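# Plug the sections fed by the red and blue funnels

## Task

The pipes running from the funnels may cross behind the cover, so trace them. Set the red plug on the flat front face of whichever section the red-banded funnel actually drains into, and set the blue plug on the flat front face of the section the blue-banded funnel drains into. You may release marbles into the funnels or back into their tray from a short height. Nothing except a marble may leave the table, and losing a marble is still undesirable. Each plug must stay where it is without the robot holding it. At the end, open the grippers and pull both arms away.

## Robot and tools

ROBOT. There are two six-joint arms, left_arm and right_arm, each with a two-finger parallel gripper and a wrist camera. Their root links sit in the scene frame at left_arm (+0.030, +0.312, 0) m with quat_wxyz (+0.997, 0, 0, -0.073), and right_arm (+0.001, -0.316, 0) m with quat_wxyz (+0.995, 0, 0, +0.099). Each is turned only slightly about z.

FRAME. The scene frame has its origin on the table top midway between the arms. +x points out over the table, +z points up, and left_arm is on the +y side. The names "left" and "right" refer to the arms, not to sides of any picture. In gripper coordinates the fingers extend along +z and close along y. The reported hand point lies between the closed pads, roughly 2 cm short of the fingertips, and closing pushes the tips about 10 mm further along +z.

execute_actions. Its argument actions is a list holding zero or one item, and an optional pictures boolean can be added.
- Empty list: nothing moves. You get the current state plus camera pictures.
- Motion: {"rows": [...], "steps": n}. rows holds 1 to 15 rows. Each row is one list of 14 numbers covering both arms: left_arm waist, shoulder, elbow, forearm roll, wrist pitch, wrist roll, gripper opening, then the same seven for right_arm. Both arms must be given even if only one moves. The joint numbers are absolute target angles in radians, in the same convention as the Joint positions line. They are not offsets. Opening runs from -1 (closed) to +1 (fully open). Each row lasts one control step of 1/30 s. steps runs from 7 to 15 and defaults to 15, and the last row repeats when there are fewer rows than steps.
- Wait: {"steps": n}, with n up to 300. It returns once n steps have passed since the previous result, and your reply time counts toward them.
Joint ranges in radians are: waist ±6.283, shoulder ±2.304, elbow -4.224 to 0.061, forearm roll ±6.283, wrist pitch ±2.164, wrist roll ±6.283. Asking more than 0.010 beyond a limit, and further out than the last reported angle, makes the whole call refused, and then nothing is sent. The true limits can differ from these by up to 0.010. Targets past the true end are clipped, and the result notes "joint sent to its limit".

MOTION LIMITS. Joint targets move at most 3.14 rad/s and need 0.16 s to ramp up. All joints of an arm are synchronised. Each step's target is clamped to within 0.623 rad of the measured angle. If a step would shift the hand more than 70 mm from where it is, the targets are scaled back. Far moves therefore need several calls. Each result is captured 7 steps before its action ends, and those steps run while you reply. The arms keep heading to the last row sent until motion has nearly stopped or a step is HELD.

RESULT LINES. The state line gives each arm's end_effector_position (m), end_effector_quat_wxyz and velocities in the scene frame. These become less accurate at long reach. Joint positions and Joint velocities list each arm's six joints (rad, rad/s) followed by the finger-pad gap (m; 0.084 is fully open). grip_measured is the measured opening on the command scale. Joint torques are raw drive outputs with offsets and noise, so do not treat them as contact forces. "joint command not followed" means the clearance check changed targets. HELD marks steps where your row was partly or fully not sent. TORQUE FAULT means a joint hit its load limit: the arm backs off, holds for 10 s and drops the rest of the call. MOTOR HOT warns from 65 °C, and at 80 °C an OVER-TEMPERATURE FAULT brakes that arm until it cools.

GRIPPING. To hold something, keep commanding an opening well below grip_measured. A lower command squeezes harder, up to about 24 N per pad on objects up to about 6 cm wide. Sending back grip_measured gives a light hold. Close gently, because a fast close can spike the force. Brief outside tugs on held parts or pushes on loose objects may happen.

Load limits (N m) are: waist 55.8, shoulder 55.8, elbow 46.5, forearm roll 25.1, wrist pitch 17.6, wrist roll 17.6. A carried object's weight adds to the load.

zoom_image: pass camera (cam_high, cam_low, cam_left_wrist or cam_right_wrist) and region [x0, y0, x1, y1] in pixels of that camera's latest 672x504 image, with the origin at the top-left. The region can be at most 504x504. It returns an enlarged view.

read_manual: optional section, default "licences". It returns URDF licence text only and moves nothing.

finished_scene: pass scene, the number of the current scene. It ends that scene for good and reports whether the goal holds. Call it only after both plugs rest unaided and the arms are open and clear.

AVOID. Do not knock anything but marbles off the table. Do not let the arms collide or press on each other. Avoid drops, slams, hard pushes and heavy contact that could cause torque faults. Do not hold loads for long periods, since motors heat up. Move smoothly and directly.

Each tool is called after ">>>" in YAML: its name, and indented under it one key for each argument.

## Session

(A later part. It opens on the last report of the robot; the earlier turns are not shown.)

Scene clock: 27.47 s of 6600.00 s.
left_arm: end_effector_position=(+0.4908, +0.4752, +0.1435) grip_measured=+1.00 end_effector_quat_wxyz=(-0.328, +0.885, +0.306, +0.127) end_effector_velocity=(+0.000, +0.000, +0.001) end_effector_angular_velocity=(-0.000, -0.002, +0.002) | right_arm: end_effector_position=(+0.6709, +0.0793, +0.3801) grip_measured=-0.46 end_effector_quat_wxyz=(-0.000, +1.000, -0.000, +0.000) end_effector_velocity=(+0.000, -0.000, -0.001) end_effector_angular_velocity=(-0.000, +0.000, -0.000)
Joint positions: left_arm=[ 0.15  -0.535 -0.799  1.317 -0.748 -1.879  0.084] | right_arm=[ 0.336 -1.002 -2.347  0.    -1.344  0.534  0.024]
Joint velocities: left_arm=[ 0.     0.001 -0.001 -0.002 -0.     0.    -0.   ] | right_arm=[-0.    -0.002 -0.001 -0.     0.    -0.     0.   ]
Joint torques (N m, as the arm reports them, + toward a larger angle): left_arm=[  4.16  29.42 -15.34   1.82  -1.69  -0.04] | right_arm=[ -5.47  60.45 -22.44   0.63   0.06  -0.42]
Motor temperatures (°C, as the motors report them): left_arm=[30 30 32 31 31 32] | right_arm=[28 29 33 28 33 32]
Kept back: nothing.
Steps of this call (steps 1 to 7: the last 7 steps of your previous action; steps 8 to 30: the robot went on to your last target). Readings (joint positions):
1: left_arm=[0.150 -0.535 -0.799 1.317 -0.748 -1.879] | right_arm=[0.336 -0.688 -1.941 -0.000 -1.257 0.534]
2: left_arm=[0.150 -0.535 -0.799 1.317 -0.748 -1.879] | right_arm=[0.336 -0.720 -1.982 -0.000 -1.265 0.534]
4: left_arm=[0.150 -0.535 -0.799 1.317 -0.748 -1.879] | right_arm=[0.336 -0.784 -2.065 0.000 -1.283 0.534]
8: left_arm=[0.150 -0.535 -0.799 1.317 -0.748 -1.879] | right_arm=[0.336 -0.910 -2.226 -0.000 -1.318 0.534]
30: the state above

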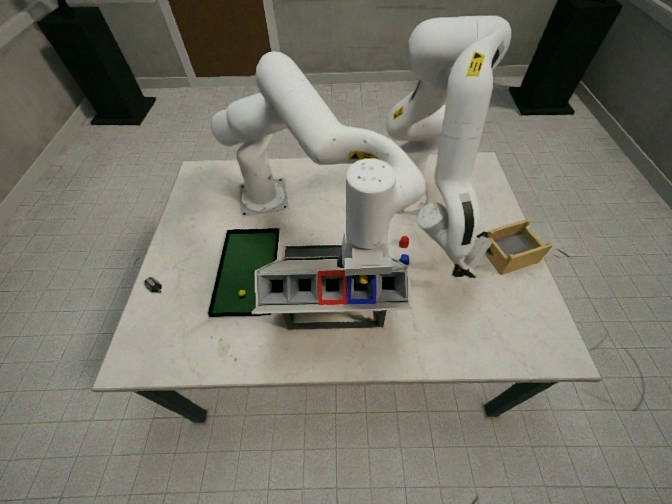

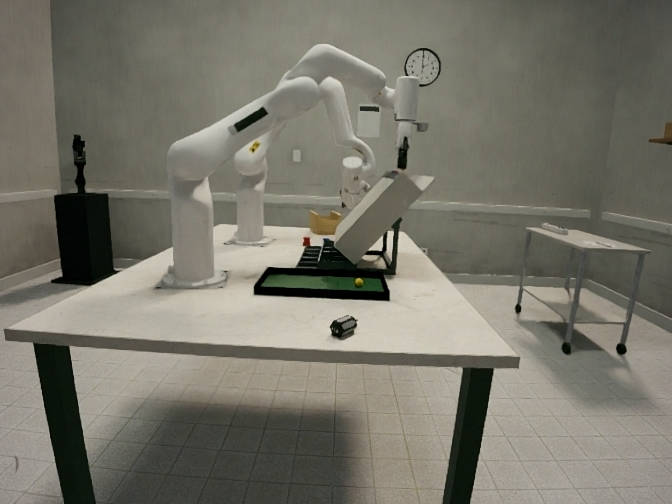

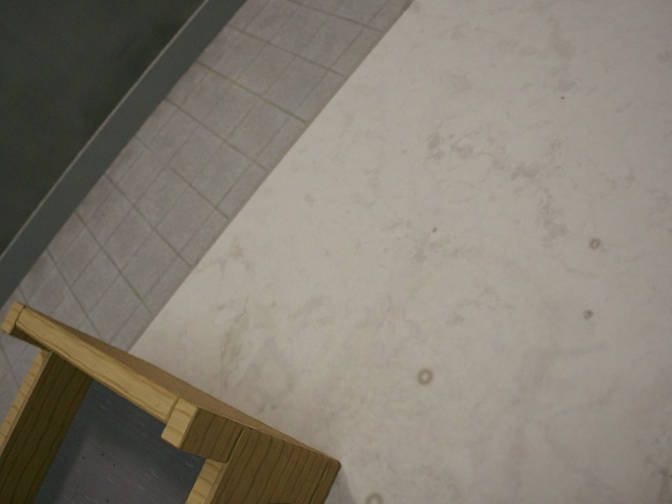

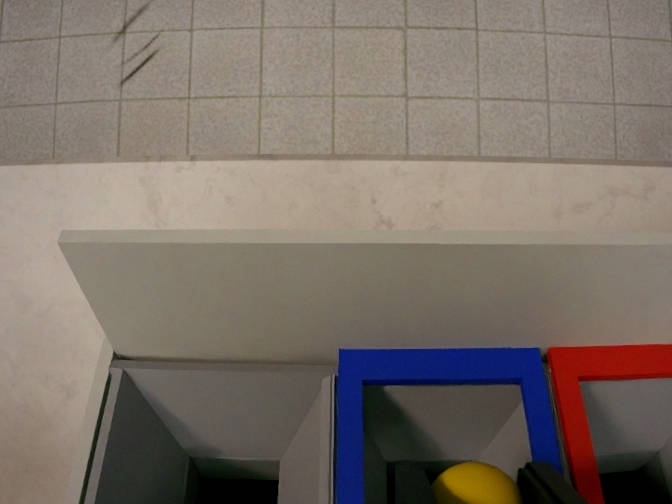

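>>> execute_actions:
  actions:
    - {"rows":[[0.15,-0.535,-0.799,1.317,-0.748,-1.879,1,0.336,-1.0025,-2.347,0,-1.344,0.534,0.3]]}

>>> execute_actions:
  actions:
    - {"rows":[[0.15,-0.535,-0.799,1.317,-0.748,-1.879,1,0.565,0.062,-0.927,0,-0.989,0.763,0.3]]}

>>> execute_actions:
  actions:
    - {"steps":60}
  pictures: true

>>> execute_actions:
  actions:
    - {"rows":[[-0.006,-0.1004,-0.299,0,-0.199,-0.152,0.6,-0.3,0.062,-0.927,0,-0.989,0,0.3]]}

>>> execute_actions:
  actions:
    - {"steps":60}
  pictures: true

Scene clock: 28.03 s of 6600.00 s.
left_arm: end_effector_position=(+0.4908, +0.4752, +0.1435) grip_measured=+1.00 end_effector_quat_wxyz=(-0.328, +0.885, +0.306, +0.127) end_effector_velocity=(+0.000, -0.000, +0.000) end_effector_angular_velocity=(-0.001, -0.001, -0.000) | right_arm: end_effector_position=(+0.6709, +0.0794, +0.3800) grip_measured=+0.25 end_effector_quat_wxyz=(-0.000, +1.000, -0.000, +0.000) end_effector_velocity=(+0.000, -0.001, -0.000) end_effector_angular_velocity=(-0.000, +0.001, -0.001)
Joint positions: left_arm=[ 0.15  -0.535 -0.799  1.317 -0.748 -1.879  0.084] | right_arm=[ 0.336 -1.002 -2.347  0.    -1.344  0.534  0.055]
Joint velocities: left_arm=[-0.001  0.    -0.001 -0.001  0.001 -0.     0.   ] | right_arm=[-0.001 -0.     0.    -0.    -0.    -0.     0.022]
Joint torques (N m, as the arm reports them, + toward a larger angle): left_arm=[  2.48  29.95 -15.47   2.01  -1.66  -0.05] | right_arm=[ -5.49  59.77 -22.     0.95   0.04  -0.55]
Motor temperatures (°C, as the motors report them): left_arm=[30 30 32 31 31 32] | right_arm=[28 29 33 28 33 32]
Steps of this call (steps 1 to 9: the robot went on to your last target; steps 10 to 17: the first 8 steps of this action). Readings (joint positions):
10: left_arm=[0.150 -0.535 -0.799 1.317 -0.748 -1.879] | right_arm=[0.336 -1.002 -2.347 0.000 -1.344 0.534]
11: left_arm=[0.150 -0.535 -0.799 1.317 -0.748 -1.879] | right_arm=[0.336 -1.002 -2.347 -0.000 -1.344 0.534]
13: left_arm=[0.150 -0.535 -0.799 1.317 -0.748 -1.879] | right_arm=[0.336 -1.002 -2.347 -0.000 -1.344 0.534]
17: the state above

Scene clock: 28.53 s of 6600.00 s.
left_arm: end_effector_position=(+0.4908, +0.4752, +0.1435) grip_measured=+1.00 end_effector_quat_wxyz=(-0.328, +0.885, +0.306, +0.127) end_effector_velocity=(+0.000, -0.000, -0.000) end_effector_angular_velocity=(-0.000, +0.000, -0.002) | right_arm: end_effector_position=(+0.6388, +0.1047, +0.4251) grip_measured=+0.29 end_effector_quat_wxyz=(-0.022, +0.999, +0.000, +0.033) end_effector_velocity=(-0.186, +0.098, +0.226) end_effector_angular_velocity=(+0.217, -0.296, +0.001)
Joint positions: left_arm=[ 0.15  -0.535 -0.799  1.317 -0.748 -1.879  0.084] | right_arm=[ 0.386 -0.862 -2.208  0.    -1.267  0.583  0.056]
Joint velocities: left_arm=[-0.     0.    -0.     0.001  0.     0.001  0.   ] | right_arm=[ 0.242  0.751  0.758 -0.001  0.374  0.242 -0.   ]
Joint torques (N m, as the arm reports them, + toward a larger angle): left_arm=[  3.88  29.17 -14.8    2.11  -1.63  -0.07] | right_arm=[ -5.45  54.26 -20.61   0.63   0.14  -0.59]
Motor temperatures (°C, as the motors report them): left_arm=[30 30 32 31 31 32] | right_arm=[28 29 33 28 33 32]
Steps of this call (steps 1 to 7: the last 7 steps of your previous action; steps 8 to 15: the first 8 steps of this action). Readings (joint positions):
8: left_arm=[0.150 -0.535 -0.799 1.317 -0.748 -1.879] | right_arm=[0.336 -1.002 -2.347 -0.000 -1.344 0.534]
9: left_arm=[0.150 -0.535 -0.799 1.317 -0.748 -1.879] | right_arm=[0.337 -0.999 -2.343 -0.000 -1.341 0.536]
11: left_arm=[0.150 -0.535 -0.799 1.317 -0.748 -1.879] | right_arm=[0.348 -0.967 -2.306 -0.000 -1.322 0.548]
15: the state above

Scene clock: 30.53 s of 6600.00 s.
left_arm: end_effector_position=(+0.4908, +0.4752, +0.1435) grip_measured=+1.00 end_effector_quat_wxyz=(-0.328, +0.885, +0.306, +0.127) end_effector_velocity=(-0.000, -0.000, -0.000) end_effector_angular_velocity=(-0.001, +0.001, +0.000) | right_arm: end_effector_position=(+0.3010, -0.0300, +0.4001) grip_measured=+0.29 end_effector_quat_wxyz=(-0.000, +1.000, -0.000, +0.000) end_effector_velocity=(-0.001, -0.001, -0.001) end_effector_angular_velocity=(-0.001, +0.002, +0.001)
Joint positions: left_arm=[ 0.15  -0.535 -0.799  1.317 -0.748 -1.879  0.084] | right_arm=[ 0.565  0.062 -0.927  0.    -0.989  0.763  0.056]
Joint velocities: left_arm=[-0.    -0.001  0.    -0.001  0.     0.    -0.   ] | right_arm=[ 0.001  0.002  0.003  0.    -0.001  0.     0.   ]
Joint torques (N m, as the arm reports them, + toward a larger angle): left_arm=[  3.76  29.63 -15.33   1.95  -1.6   -0.06] | right_arm=[ -5.16  18.59 -22.78   0.69   0.    -0.44]
Motor temperatures (°C, as the motors report them): left_arm=[30 30 32 31 31 32] | right_arm=[28 29 33 28 33 32]
Kept back: nothing.
Steps of this call (steps 1 to 7: the last 7 steps of your previous action; steps 8 to 60: the robot went on to your last target). Readings (joint positions):
1: left_arm=[0.150 -0.535 -0.799 1.317 -0.748 -1.879] | right_arm=[0.394 -0.837 -2.182 0.000 -1.255 0.591]
2: left_arm=[0.150 -0.535 -0.799 1.317 -0.748 -1.879] | right_arm=[0.401 -0.812 -2.156 0.000 -1.243 0.599]
4: left_arm=[0.150 -0.535 -0.799 1.317 -0.748 -1.879] | right_arm=[0.416 -0.759 -2.104 0.000 -1.221 0.614]
8: left_arm=[0.150 -0.535 -0.799 1.317 -0.748 -1.879] | right_arm=[0.442 -0.651 -1.996 0.000 -1.180 0.640]
60: the state above

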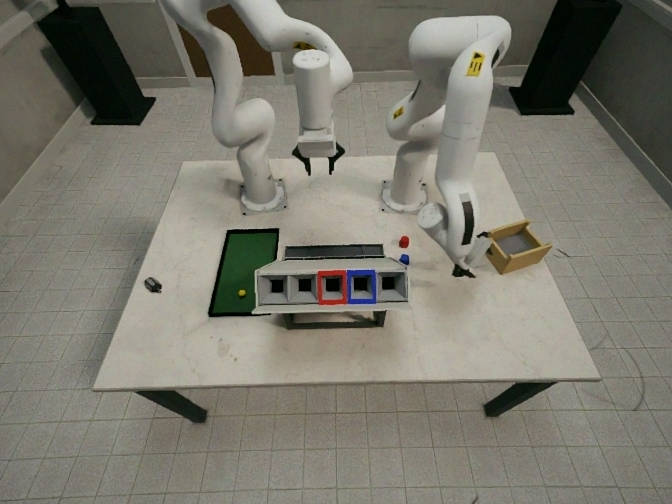

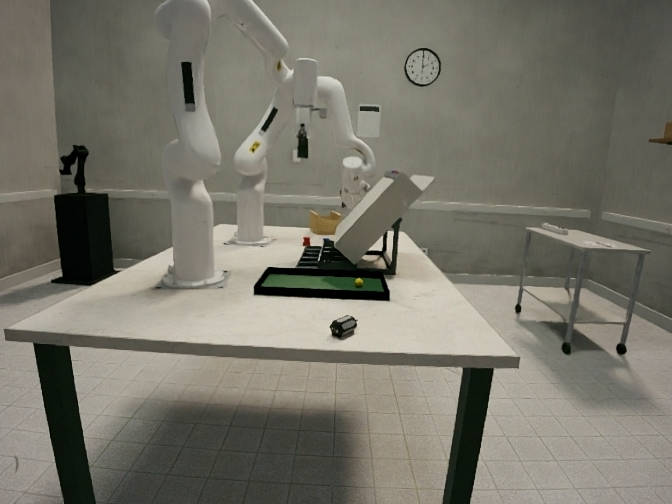

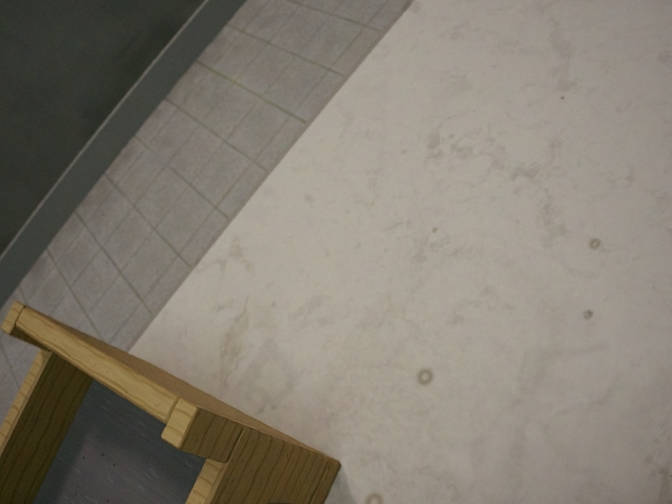

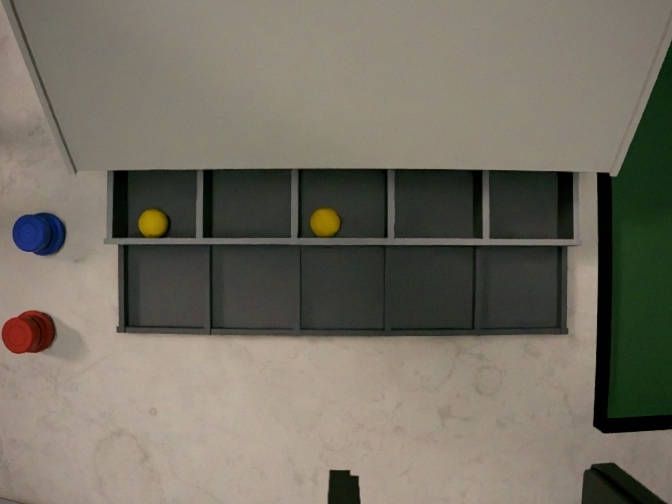

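Scene clock: 30.80 s of 6600.00 s.
left_arm: end_effector_position=(+0.4438, +0.4303, +0.1355) grip_measured=+0.61 end_effector_quat_wxyz=(-0.267, +0.917, +0.285, +0.081) end_effector_velocity=(-0.244, -0.233, -0.039) end_effector_angular_velocity=(-0.792, +0.300, -0.222) | right_arm: end_effector_position=(+0.3392, -0.0765, +0.4000) grip_measured=+0.29 end_effector_quat_wxyz=(-0.000, +1.000, -0.000, +0.000) end_effector_velocity=(+0.184, -0.259, -0.000) end_effector_angular_velocity=(-0.000, -0.000, -0.002)
Joint positions: left_arm=[ 0.114 -0.435 -0.684  1.168 -0.622 -1.73   0.069] | right_arm=[ 0.42   0.062 -0.927 -0.    -0.989  0.618  0.056]
Joint velocities: left_arm=[-0.183  0.511  0.587 -0.844  0.646  0.842 -0.008] | right_arm=[-0.767  0.     0.    -0.    -0.    -0.765 -0.   ]
Joint torques (N m, as the arm reports them, + toward a larger angle): left_arm=[  4.    23.72 -15.08   1.84  -1.49  -0.1 ] | right_arm=[ -2.32  17.5  -22.09   0.69  -0.03  -0.39]
Motor temperatures (°C, as the motors report them): left_arm=[30 30 32 31 31 32] | right_arm=[28 29 33 28 33 32]
Steps of this call (steps 1 to 8: the first 8 steps of this action). Readings (joint positions):
1: left_arm=[0.150 -0.535 -0.799 1.317 -0.748 -1.879] | right_arm=[0.565 0.062 -0.927 0.000 -0.989 0.763]
2: left_arm=[0.149 -0.533 -0.796 1.313 -0.744 -1.875] | right_arm=[0.562 0.062 -0.927 0.000 -0.989 0.759]
4: left_arm=[0.141 -0.509 -0.768 1.278 -0.713 -1.839] | right_arm=[0.527 0.062 -0.927 0.000 -0.989 0.723]
8: the state above

Scene clock: 32.80 s of 6600.00 s.
left_arm: end_effector_position=(+0.2972, +0.2715, +0.1195) grip_measured=+0.59 end_effector_quat_wxyz=(-0.000, +1.000, +0.000, -0.000) end_effector_velocity=(+0.001, +0.000, +0.000) end_effector_angular_velocity=(+0.000, -0.001, -0.000) | right_arm: end_effector_position=(+0.4134, -0.3585, +0.4000) grip_measured=+0.29 end_effector_quat_wxyz=(+0.000, +0.999, -0.051, -0.000) end_effector_velocity=(-0.000, -0.000, +0.000) end_effector_angular_velocity=(+0.000, -0.000, -0.001)
Joint positions: left_arm=[-0.006 -0.1   -0.299  0.    -0.199 -0.152  0.069] | right_arm=[-0.3    0.062 -0.927  0.    -0.989  0.     0.056]
Joint velocities: left_arm=[ 0.001 -0.    -0.001  0.001 -0.     0.     0.   ] | right_arm=[-0.001  0.    -0.     0.     0.    -0.     0.   ]
Joint torques (N m, as the arm reports them, + toward a larger angle): left_arm=[  3.32  10.29 -13.31   1.88  -0.71  -0.06] | right_arm=[ -4.92  19.03 -22.66   0.63   0.04  -0.37]
Motor temperatures (°C, as the motors report them): left_arm=[30 30 32 31 31 32] | right_arm=[28 29 33 28 33 32]
Kept back: nothing.
Steps of this call (steps 1 to 7: the last 7 steps of your previous action; steps 8 to 60: the robot went on to your last target). Readings (joint positions):
1: left_arm=[0.108 -0.418 -0.665 1.139 -0.601 -1.701] | right_arm=[0.394 0.062 -0.927 -0.000 -0.989 0.592]
2: left_arm=[0.102 -0.401 -0.646 1.110 -0.580 -1.671] | right_arm=[0.369 0.062 -0.927 -0.000 -0.989 0.567]
4: left_arm=[0.090 -0.368 -0.607 1.046 -0.538 -1.608] | right_arm=[0.318 0.062 -0.927 -0.000 -0.989 0.518]
8: left_arm=[0.067 -0.303 -0.533 0.899 -0.456 -1.461] | right_arm=[0.216 0.062 -0.927 -0.000 -0.989 0.430]
60: the state above
All arms were judged still, so your last target was given up. Only a new action makes them travel on or press farther. Fingers that are still opening or closing keep moving.

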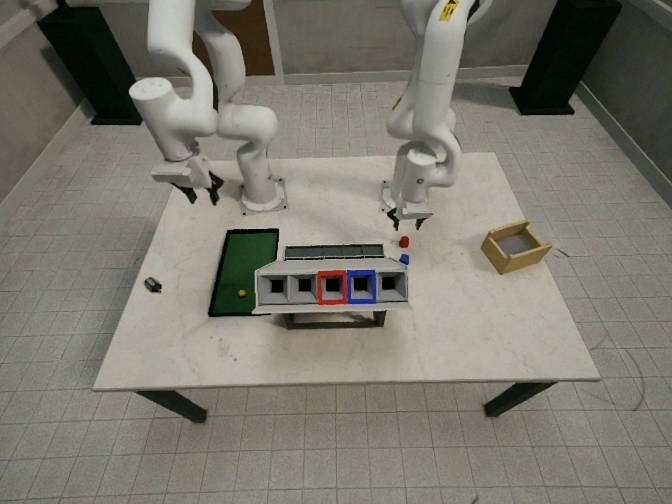

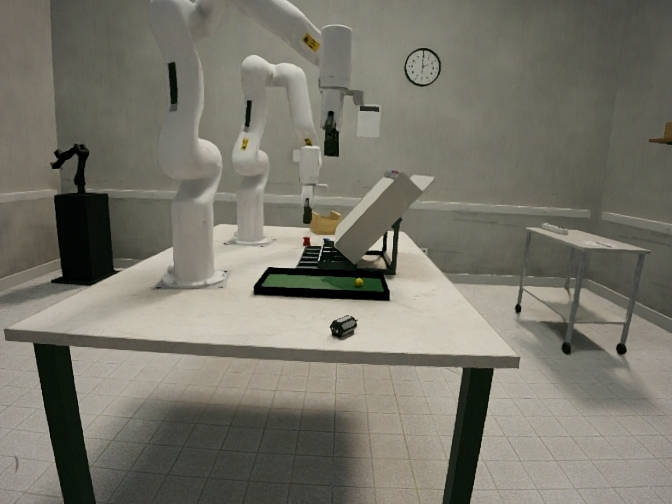

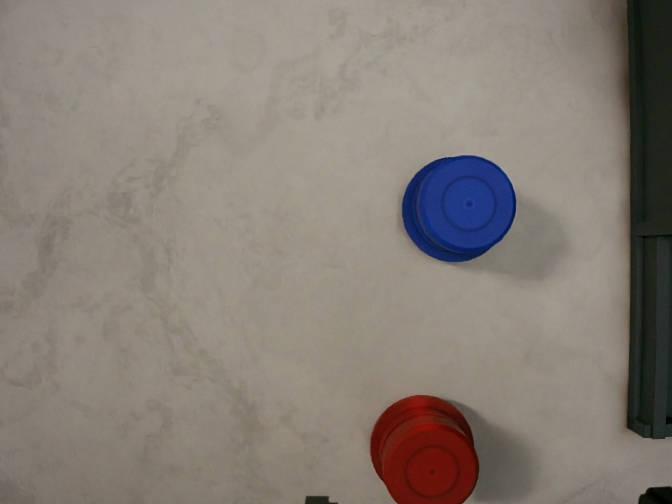

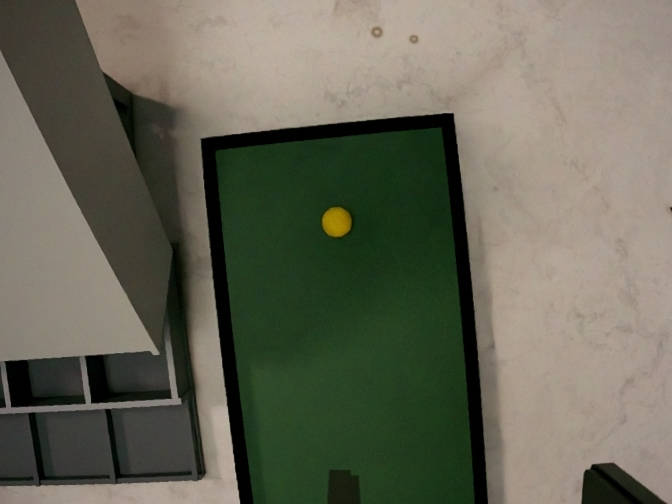

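>>> execute_actions:
  actions:
    - {"rows":[[-0.025,-0.423,-0.306,0,0.117,-0.171,0.6,-0.3,0.062,-0.927,0,-0.989,0,0.3]]}

>>> execute_actions:
  actions:
    - {"steps":20}

>>> execute_actions:
  actions:
    - {"rows":[[-0.025,-0.423,-0.306,0,0.117,-0.171,-0.6,-0.3,0.062,-0.927,0,-0.989,0,0.3]]}

>>> execute_actions:
  actions:
    - {"rows":[[-0.025,-0.1004,-0.299,0,-0.199,-0.171,-0.6,-0.3,0.062,-0.927,0,-0.989,0,0.3]]}

>>> execute_actions:
  actions:
    - {"steps":12}

>>> execute_actions:
  actions:
    - {"rows":[[-0.354,-0.247,-0.487,0,-0.24,-0.5,-0.6,-0.3,0.062,-0.927,0,-0.989,0,0.3]]}

>>> execute_actions:
  actions:
    - {"steps":25}
  pictures: true

Scene clock: 33.90 s of 6600.00 s.
left_arm: end_effector_position=(+0.2928, +0.2690, +0.0674) grip_measured=+0.59 end_effector_quat_wxyz=(-0.000, +1.000, +0.000, -0.001) end_effector_velocity=(-0.062, -0.006, -0.279) end_effector_angular_velocity=(+0.007, +0.042, -0.004) | right_arm: end_effector_position=(+0.4134, -0.3585, +0.4000) grip_measured=+0.29 end_effector_quat_wxyz=(+0.000, +0.999, -0.051, -0.000) end_effector_velocity=(+0.000, -0.000, +0.000) end_effector_angular_velocity=(-0.000, -0.000, -0.000)
Joint positions: left_arm=[-0.018 -0.297 -0.303  0.    -0.008 -0.163  0.069] | right_arm=[-0.3    0.062 -0.927  0.    -0.989  0.     0.056]
Joint velocities: left_arm=[-0.062 -1.054 -0.012  0.001  1.    -0.059 -0.   ] | right_arm=[-0.  0. -0. -0.  0.  0.  0.]
Joint torques (N m, as the arm reports them, + toward a larger angle): left_arm=[  4.69  27.4  -10.61   1.48  -1.07   0.09] | right_arm=[ -4.21  17.79 -22.48   0.22   0.05  -0.58]
Motor temperatures (°C, as the motors report them): left_arm=[30 30 32 31 31 32] | right_arm=[28 29 33 28 33 32]
Steps of this call (steps 1 to 25: nothing new was sent; steps 26 to 33: the first 8 steps of this action). Readings (joint positions):
26: left_arm=[-0.006 -0.101 -0.299 -0.000 -0.199 -0.152] | right_arm=[-0.300 0.062 -0.927 0.000 -0.989 -0.000]
27: left_arm=[-0.006 -0.104 -0.299 -0.000 -0.195 -0.152] | right_arm=[-0.300 0.062 -0.927 0.000 -0.989 -0.000]
29: left_arm=[-0.008 -0.141 -0.301 0.000 -0.156 -0.155] | right_arm=[-0.300 0.062 -0.927 0.000 -0.989 0.000]
33: the state above

Scene clock: 34.57 s of 6600.00 s.
left_arm: end_effector_position=(+0.2859, +0.2682, +0.0347) grip_measured=+0.59 end_effector_quat_wxyz=(+0.000, +1.000, +0.000, +0.000) end_effector_velocity=(-0.001, +0.000, -0.001) end_effector_angular_velocity=(+0.000, +0.002, +0.003) | right_arm: end_effector_position=(+0.4134, -0.3585, +0.4000) grip_measured=+0.29 end_effector_quat_wxyz=(+0.000, +0.999, -0.051, -0.000) end_effector_velocity=(+0.000, +0.000, -0.000) end_effector_angular_velocity=(+0.000, -0.000, +0.001)
Joint positions: left_arm=[-0.025 -0.423 -0.306 -0.     0.117 -0.171  0.069] | right_arm=[-0.3    0.062 -0.927 -0.    -0.989  0.     0.056]
Joint velocities: left_arm=[-0.    -0.004  0.    -0.001  0.003 -0.002 -0.   ] | right_arm=[ 0.001 -0.     0.     0.     0.     0.     0.   ]
Joint torques (N m, as the arm reports them, + toward a larger angle): left_arm=[ 2.73 16.97 -7.93  1.52 -0.63 -0.06] | right_arm=[ -5.16  20.02 -22.28   0.47   0.06  -0.56]
Motor temperatures (°C, as the motors report them): left_arm=[30 30 32 31 31 32] | right_arm=[28 29 33 28 33 32]
Kept back: nothing.
Steps of this call (steps 1 to 7: the last 7 steps of your previous action; steps 8 to 20: the robot went on to your last target). Readings (joint positions):
1: left_arm=[-0.019 -0.329 -0.303 0.000 0.022 -0.165] | right_arm=[-0.300 0.062 -0.927 0.000 -0.989 0.000]
2: left_arm=[-0.021 -0.354 -0.304 -0.000 0.047 -0.167] | right_arm=[-0.300 0.062 -0.927 0.000 -0.989 -0.000]
4: left_arm=[-0.023 -0.386 -0.305 -0.000 0.079 -0.169] | right_arm=[-0.300 0.062 -0.927 -0.000 -0.989 -0.000]
8: left_arm=[-0.024 -0.412 -0.306 -0.000 0.106 -0.170] | right_arm=[-0.300 0.062 -0.927 -0.000 -0.989 -0.000]
20: the state above

Scene clock: 34.83 s of 6600.00 s.
left_arm: end_effector_position=(+0.2858, +0.2682, +0.0346) grip_measured=-0.33 end_effector_quat_wxyz=(+0.000, +1.000, +0.000, +0.000) end_effector_velocity=(-0.001, +0.000, -0.000) end_effector_angular_velocity=(+0.001, +0.003, +0.003) | right_arm: end_effector_position=(+0.4134, -0.3585, +0.4000) grip_measured=+0.29 end_effector_quat_wxyz=(+0.000, +0.999, -0.051, -0.000) end_effector_velocity=(+0.000, -0.000, +0.000) end_effector_angular_velocity=(+0.000, -0.001, -0.001)
Joint positions: left_arm=[-0.025 -0.423 -0.306  0.     0.117 -0.171  0.03 ] | right_arm=[-0.3    0.062 -0.927  0.    -0.989 -0.     0.056]
Joint velocities: left_arm=[ 0.    -0.001  0.001 -0.002 -0.001 -0.001 -0.   ] | right_arm=[-0.001  0.    -0.     0.     0.001  0.     0.   ]
Joint torques (N m, as the arm reports them, + toward a larger angle): left_arm=[ 2.74 14.86 -7.92  1.33 -0.57 -0.09] | right_arm=[ -5.88  18.01 -23.04   0.92   0.03  -0.42]
Motor temperatures (°C, as the motors report them): left_arm=[30 30 32 31 31 32] | right_arm=[28 29 33 28 33 32]
Steps of this call (steps 1 to 8: the first 8 steps of this action). Readings (joint positions):
1: left_arm=[-0.025 -0.423 -0.306 -0.000 0.117 -0.171] | right_arm=[-0.300 0.062 -0.927 -0.000 -0.989 0.000]
2: left_arm=[-0.025 -0.423 -0.306 -0.000 0.117 -0.171] | right_arm=[-0.300 0.062 -0.927 -0.000 -0.989 0.000]
4: left_arm=[-0.025 -0.423 -0.306 -0.000 0.117 -0.171] | right_arm=[-0.300 0.062 -0.927 -0.000 -0.989 0.000]
8: the state above

Scene clock: 35.33 s of 6600.00 s.
left_arm: end_effector_position=(+0.2964, +0.2664, +0.0862) grip_measured=-0.33 end_effector_quat_wxyz=(+0.000, +1.000, +0.000, +0.001) end_effector_velocity=(+0.036, -0.006, +0.282) end_effector_angular_velocity=(-0.006, -0.036, -0.002) | right_arm: end_effector_position=(+0.4134, -0.3585, +0.4000) grip_measured=+0.29 end_effector_quat_wxyz=(+0.000, +0.999, -0.051, -0.000) end_effector_velocity=(-0.000, +0.000, +0.000) end_effector_angular_velocity=(+0.000, +0.000, +0.000)
Joint positions: left_arm=[-0.025 -0.226 -0.302  0.    -0.074 -0.171  0.03 ] | right_arm=[-0.3    0.062 -0.927 -0.    -0.989 -0.     0.056]
Joint velocities: left_arm=[-0.     1.057  0.017  0.001 -1.003  0.001  0.   ] | right_arm=[ 0.  0. -0.  0. -0. -0.  0.]
Joint torques (N m, as the arm reports them, + toward a larger angle): left_arm=[ 3.09 -1.72 -9.63  1.5  -0.69 -0.15] | right_arm=[ -5.86  18.56 -22.28   0.8    0.03  -0.46]
Motor temperatures (°C, as the motors report them): left_arm=[30 30 32 31 31 32] | right_arm=[28 29 33 28 33 32]
Steps of this call (steps 1 to 7: the last 7 steps of your previous action; steps 8 to 15: the first 8 steps of this action). Readings (joint positions):
8: left_arm=[-0.025 -0.423 -0.306 0.000 0.117 -0.171] | right_arm=[-0.300 0.062 -0.927 0.000 -0.989 -0.000]
9: left_arm=[-0.025 -0.420 -0.306 0.000 0.113 -0.171] | right_arm=[-0.300 0.062 -0.927 -0.000 -0.989 -0.000]
11: left_arm=[-0.025 -0.383 -0.304 -0.000 0.074 -0.171] | right_arm=[-0.300 0.062 -0.927 -0.000 -0.989 0.000]
15: the state above

Scene clock: 35.73 s of 6600.00 s.
left_arm: end_effector_position=(+0.2961, +0.2664, +0.1185) grip_measured=-0.33 end_effector_quat_wxyz=(-0.000, +1.000, +0.000, -0.001) end_effector_velocity=(+0.001, -0.000, +0.009) end_effector_angular_velocity=(-0.000, -0.003, -0.000) | right_arm: end_effector_position=(+0.4134, -0.3585, +0.4000) grip_measured=+0.29 end_effector_quat_wxyz=(+0.000, +0.999, -0.051, -0.000) end_effector_velocity=(-0.000, +0.000, +0.000) end_effector_angular_velocity=(-0.000, +0.000, +0.001)
Joint positions: left_arm=[-0.025 -0.104 -0.299 -0.    -0.196 -0.171  0.03 ] | right_arm=[-0.3    0.062 -0.927 -0.    -0.989  0.     0.056]
Joint velocities: left_arm=[-0.001  0.031 -0.001  0.001 -0.029 -0.001 -0.   ] | right_arm=[ 0.  0.  0. -0. -0. -0.  0.]
Joint torques (N m, as the arm reports them, + toward a larger angle): left_arm=[  3.52  12.34 -13.54   1.78  -0.65  -0.02] | right_arm=[ -5.67  18.98 -21.96   0.71  -0.06  -0.64]
Motor temperatures (°C, as the motors report them): left_arm=[30 30 32 31 31 32] | right_arm=[28 29 33 28 33 32]
Kept back: nothing.
Steps of this call (steps 1 to 7: the last 7 steps of your previous action; steps 8 to 12: the robot went on to your last target). Readings (joint positions):
1: left_arm=[-0.025 -0.194 -0.302 0.000 -0.104 -0.171] | right_arm=[-0.300 0.062 -0.927 0.000 -0.989 -0.000]
2: left_arm=[-0.025 -0.169 -0.301 0.000 -0.129 -0.171] | right_arm=[-0.300 0.062 -0.927 0.000 -0.989 0.000]
4: left_arm=[-0.025 -0.137 -0.300 -0.000 -0.161 -0.171] | right_arm=[-0.300 0.062 -0.927 -0.000 -0.989 -0.000]
8: left_arm=[-0.025 -0.112 -0.299 -0.000 -0.188 -0.171] | right_arm=[-0.300 0.062 -0.927 0.000 -0.989 0.000]
12: the state above

Scene clock: 36.00 s of 6600.00 s.
left_arm: end_effector_position=(+0.3191, +0.2137, +0.1202) grip_measured=-0.33 end_effector_quat_wxyz=(-0.000, +1.000, -0.000, -0.000) end_effector_velocity=(+0.090, -0.300, +0.001) end_effector_angular_velocity=(-0.000, -0.001, -0.006) | right_arm: end_effector_position=(+0.4134, -0.3585, +0.4000) grip_measured=+0.29 end_effector_quat_wxyz=(+0.000, +0.999, -0.051, -0.000) end_effector_velocity=(+0.000, +0.000, -0.000) end_effector_angular_velocity=(+0.000, -0.000, +0.001)
Joint positions: left_arm=[-0.183 -0.172 -0.39   0.    -0.218 -0.328  0.03 ] | right_arm=[-0.3    0.062 -0.927 -0.    -0.989 -0.     0.056]
Joint velocities: left_arm=[-0.835 -0.366 -0.473  0.001 -0.107 -0.831  0.   ] | right_arm=[ 0.001 -0.    -0.     0.     0.    -0.    -0.   ]
Joint torques (N m, as the arm reports them, + toward a larger angle): left_arm=[  3.91  16.17 -13.06   1.47  -0.52   0.02] | right_arm=[ -4.95  19.09 -22.08   0.59   0.07  -0.48]
Motor temperatures (°C, as the motors report them): left_arm=[30 30 32 31 31 32] | right_arm=[28 29 33 28 33 32]
Steps of this call (steps 1 to 8: the first 8 steps of this action). Readings (joint positions):
1: left_arm=[-0.025 -0.103 -0.299 -0.000 -0.197 -0.171] | right_arm=[-0.300 0.062 -0.927 0.000 -0.989 0.000]
2: left_arm=[-0.029 -0.104 -0.301 -0.000 -0.198 -0.175] | right_arm=[-0.300 0.062 -0.927 0.000 -0.989 -0.000]
4: left_arm=[-0.065 -0.120 -0.322 -0.000 -0.204 -0.212] | right_arm=[-0.300 0.062 -0.927 -0.000 -0.989 -0.000]
8: the state above

Scene clock: 36.83 s of 6600.00 s.
left_arm: end_effector_position=(+0.3306, +0.1483, +0.1195) grip_measured=-0.33 end_effector_quat_wxyz=(-0.000, +1.000, +0.000, -0.000) end_effector_velocity=(+0.001, -0.001, +0.000) end_effector_angular_velocity=(-0.000, -0.002, -0.002) | right_arm: end_effector_position=(+0.4134, -0.3585, +0.4000) grip_measured=+0.29 end_effector_quat_wxyz=(+0.000, +0.999, -0.051, -0.000) end_effector_velocity=(+0.000, +0.000, -0.000) end_effector_angular_velocity=(+0.000, -0.000, +0.000)
Joint positions: left_arm=[-0.354 -0.247 -0.487 -0.    -0.24  -0.5    0.03 ] | right_arm=[-0.3    0.062 -0.927  0.    -0.989  0.     0.056]
Joint velocities: left_arm=[-0.001 -0.001 -0.003  0.003 -0.    -0.002 -0.   ] | right_arm=[ 0. -0. -0.  0.  0.  0. -0.]
Joint torques (N m, as the arm reports them, + toward a larger angle): left_arm=[  3.04  17.59 -14.24   1.89  -0.72  -0.01] | right_arm=[ -4.8   18.37 -23.04   1.13   0.1   -0.51]
Motor temperatures (°C, as the motors report them): left_arm=[30 30 32 31 31 32] | right_arm=[28 29 33 28 33 32]
Kept back: nothing.
Steps of this call (steps 1 to 7: the last 7 steps of your previous action; steps 8 to 25: the robot went on to your last target). Readings (joint positions):
1: left_arm=[-0.211 -0.184 -0.406 0.000 -0.221 -0.356] | right_arm=[-0.300 0.062 -0.927 -0.000 -0.989 -0.000]
2: left_arm=[-0.237 -0.196 -0.421 0.000 -0.225 -0.383] | right_arm=[-0.300 0.062 -0.927 0.000 -0.989 -0.000]
4: left_arm=[-0.284 -0.217 -0.447 0.000 -0.231 -0.429] | right_arm=[-0.300 0.062 -0.927 0.000 -0.989 -0.000]
8: left_arm=[-0.333 -0.238 -0.475 0.000 -0.237 -0.478] | right_arm=[-0.300 0.062 -0.927 -0.000 -0.989 -0.000]
25: the state above

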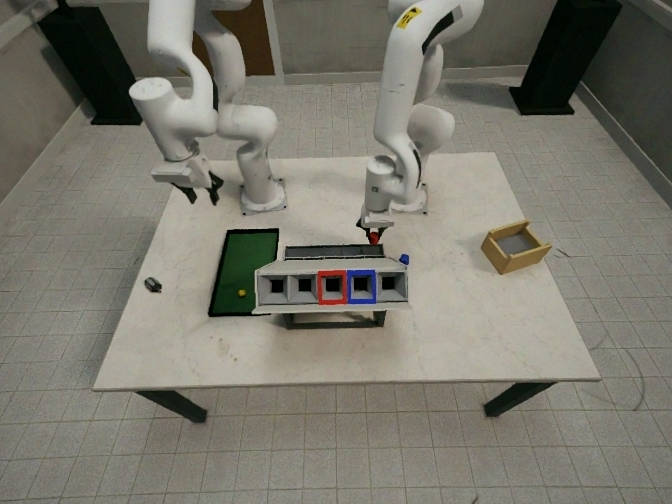

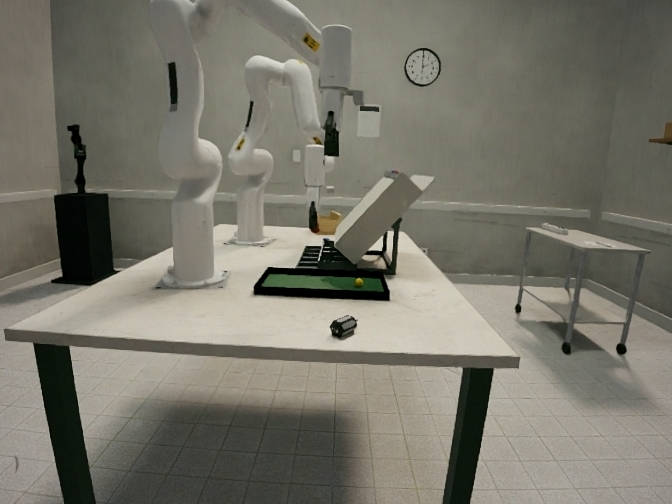

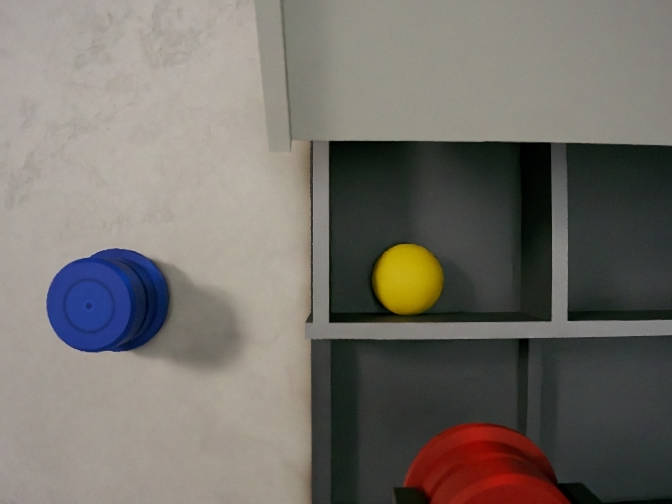

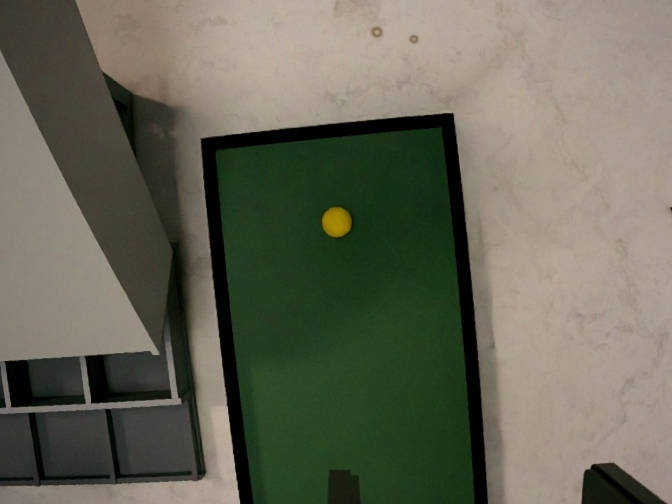

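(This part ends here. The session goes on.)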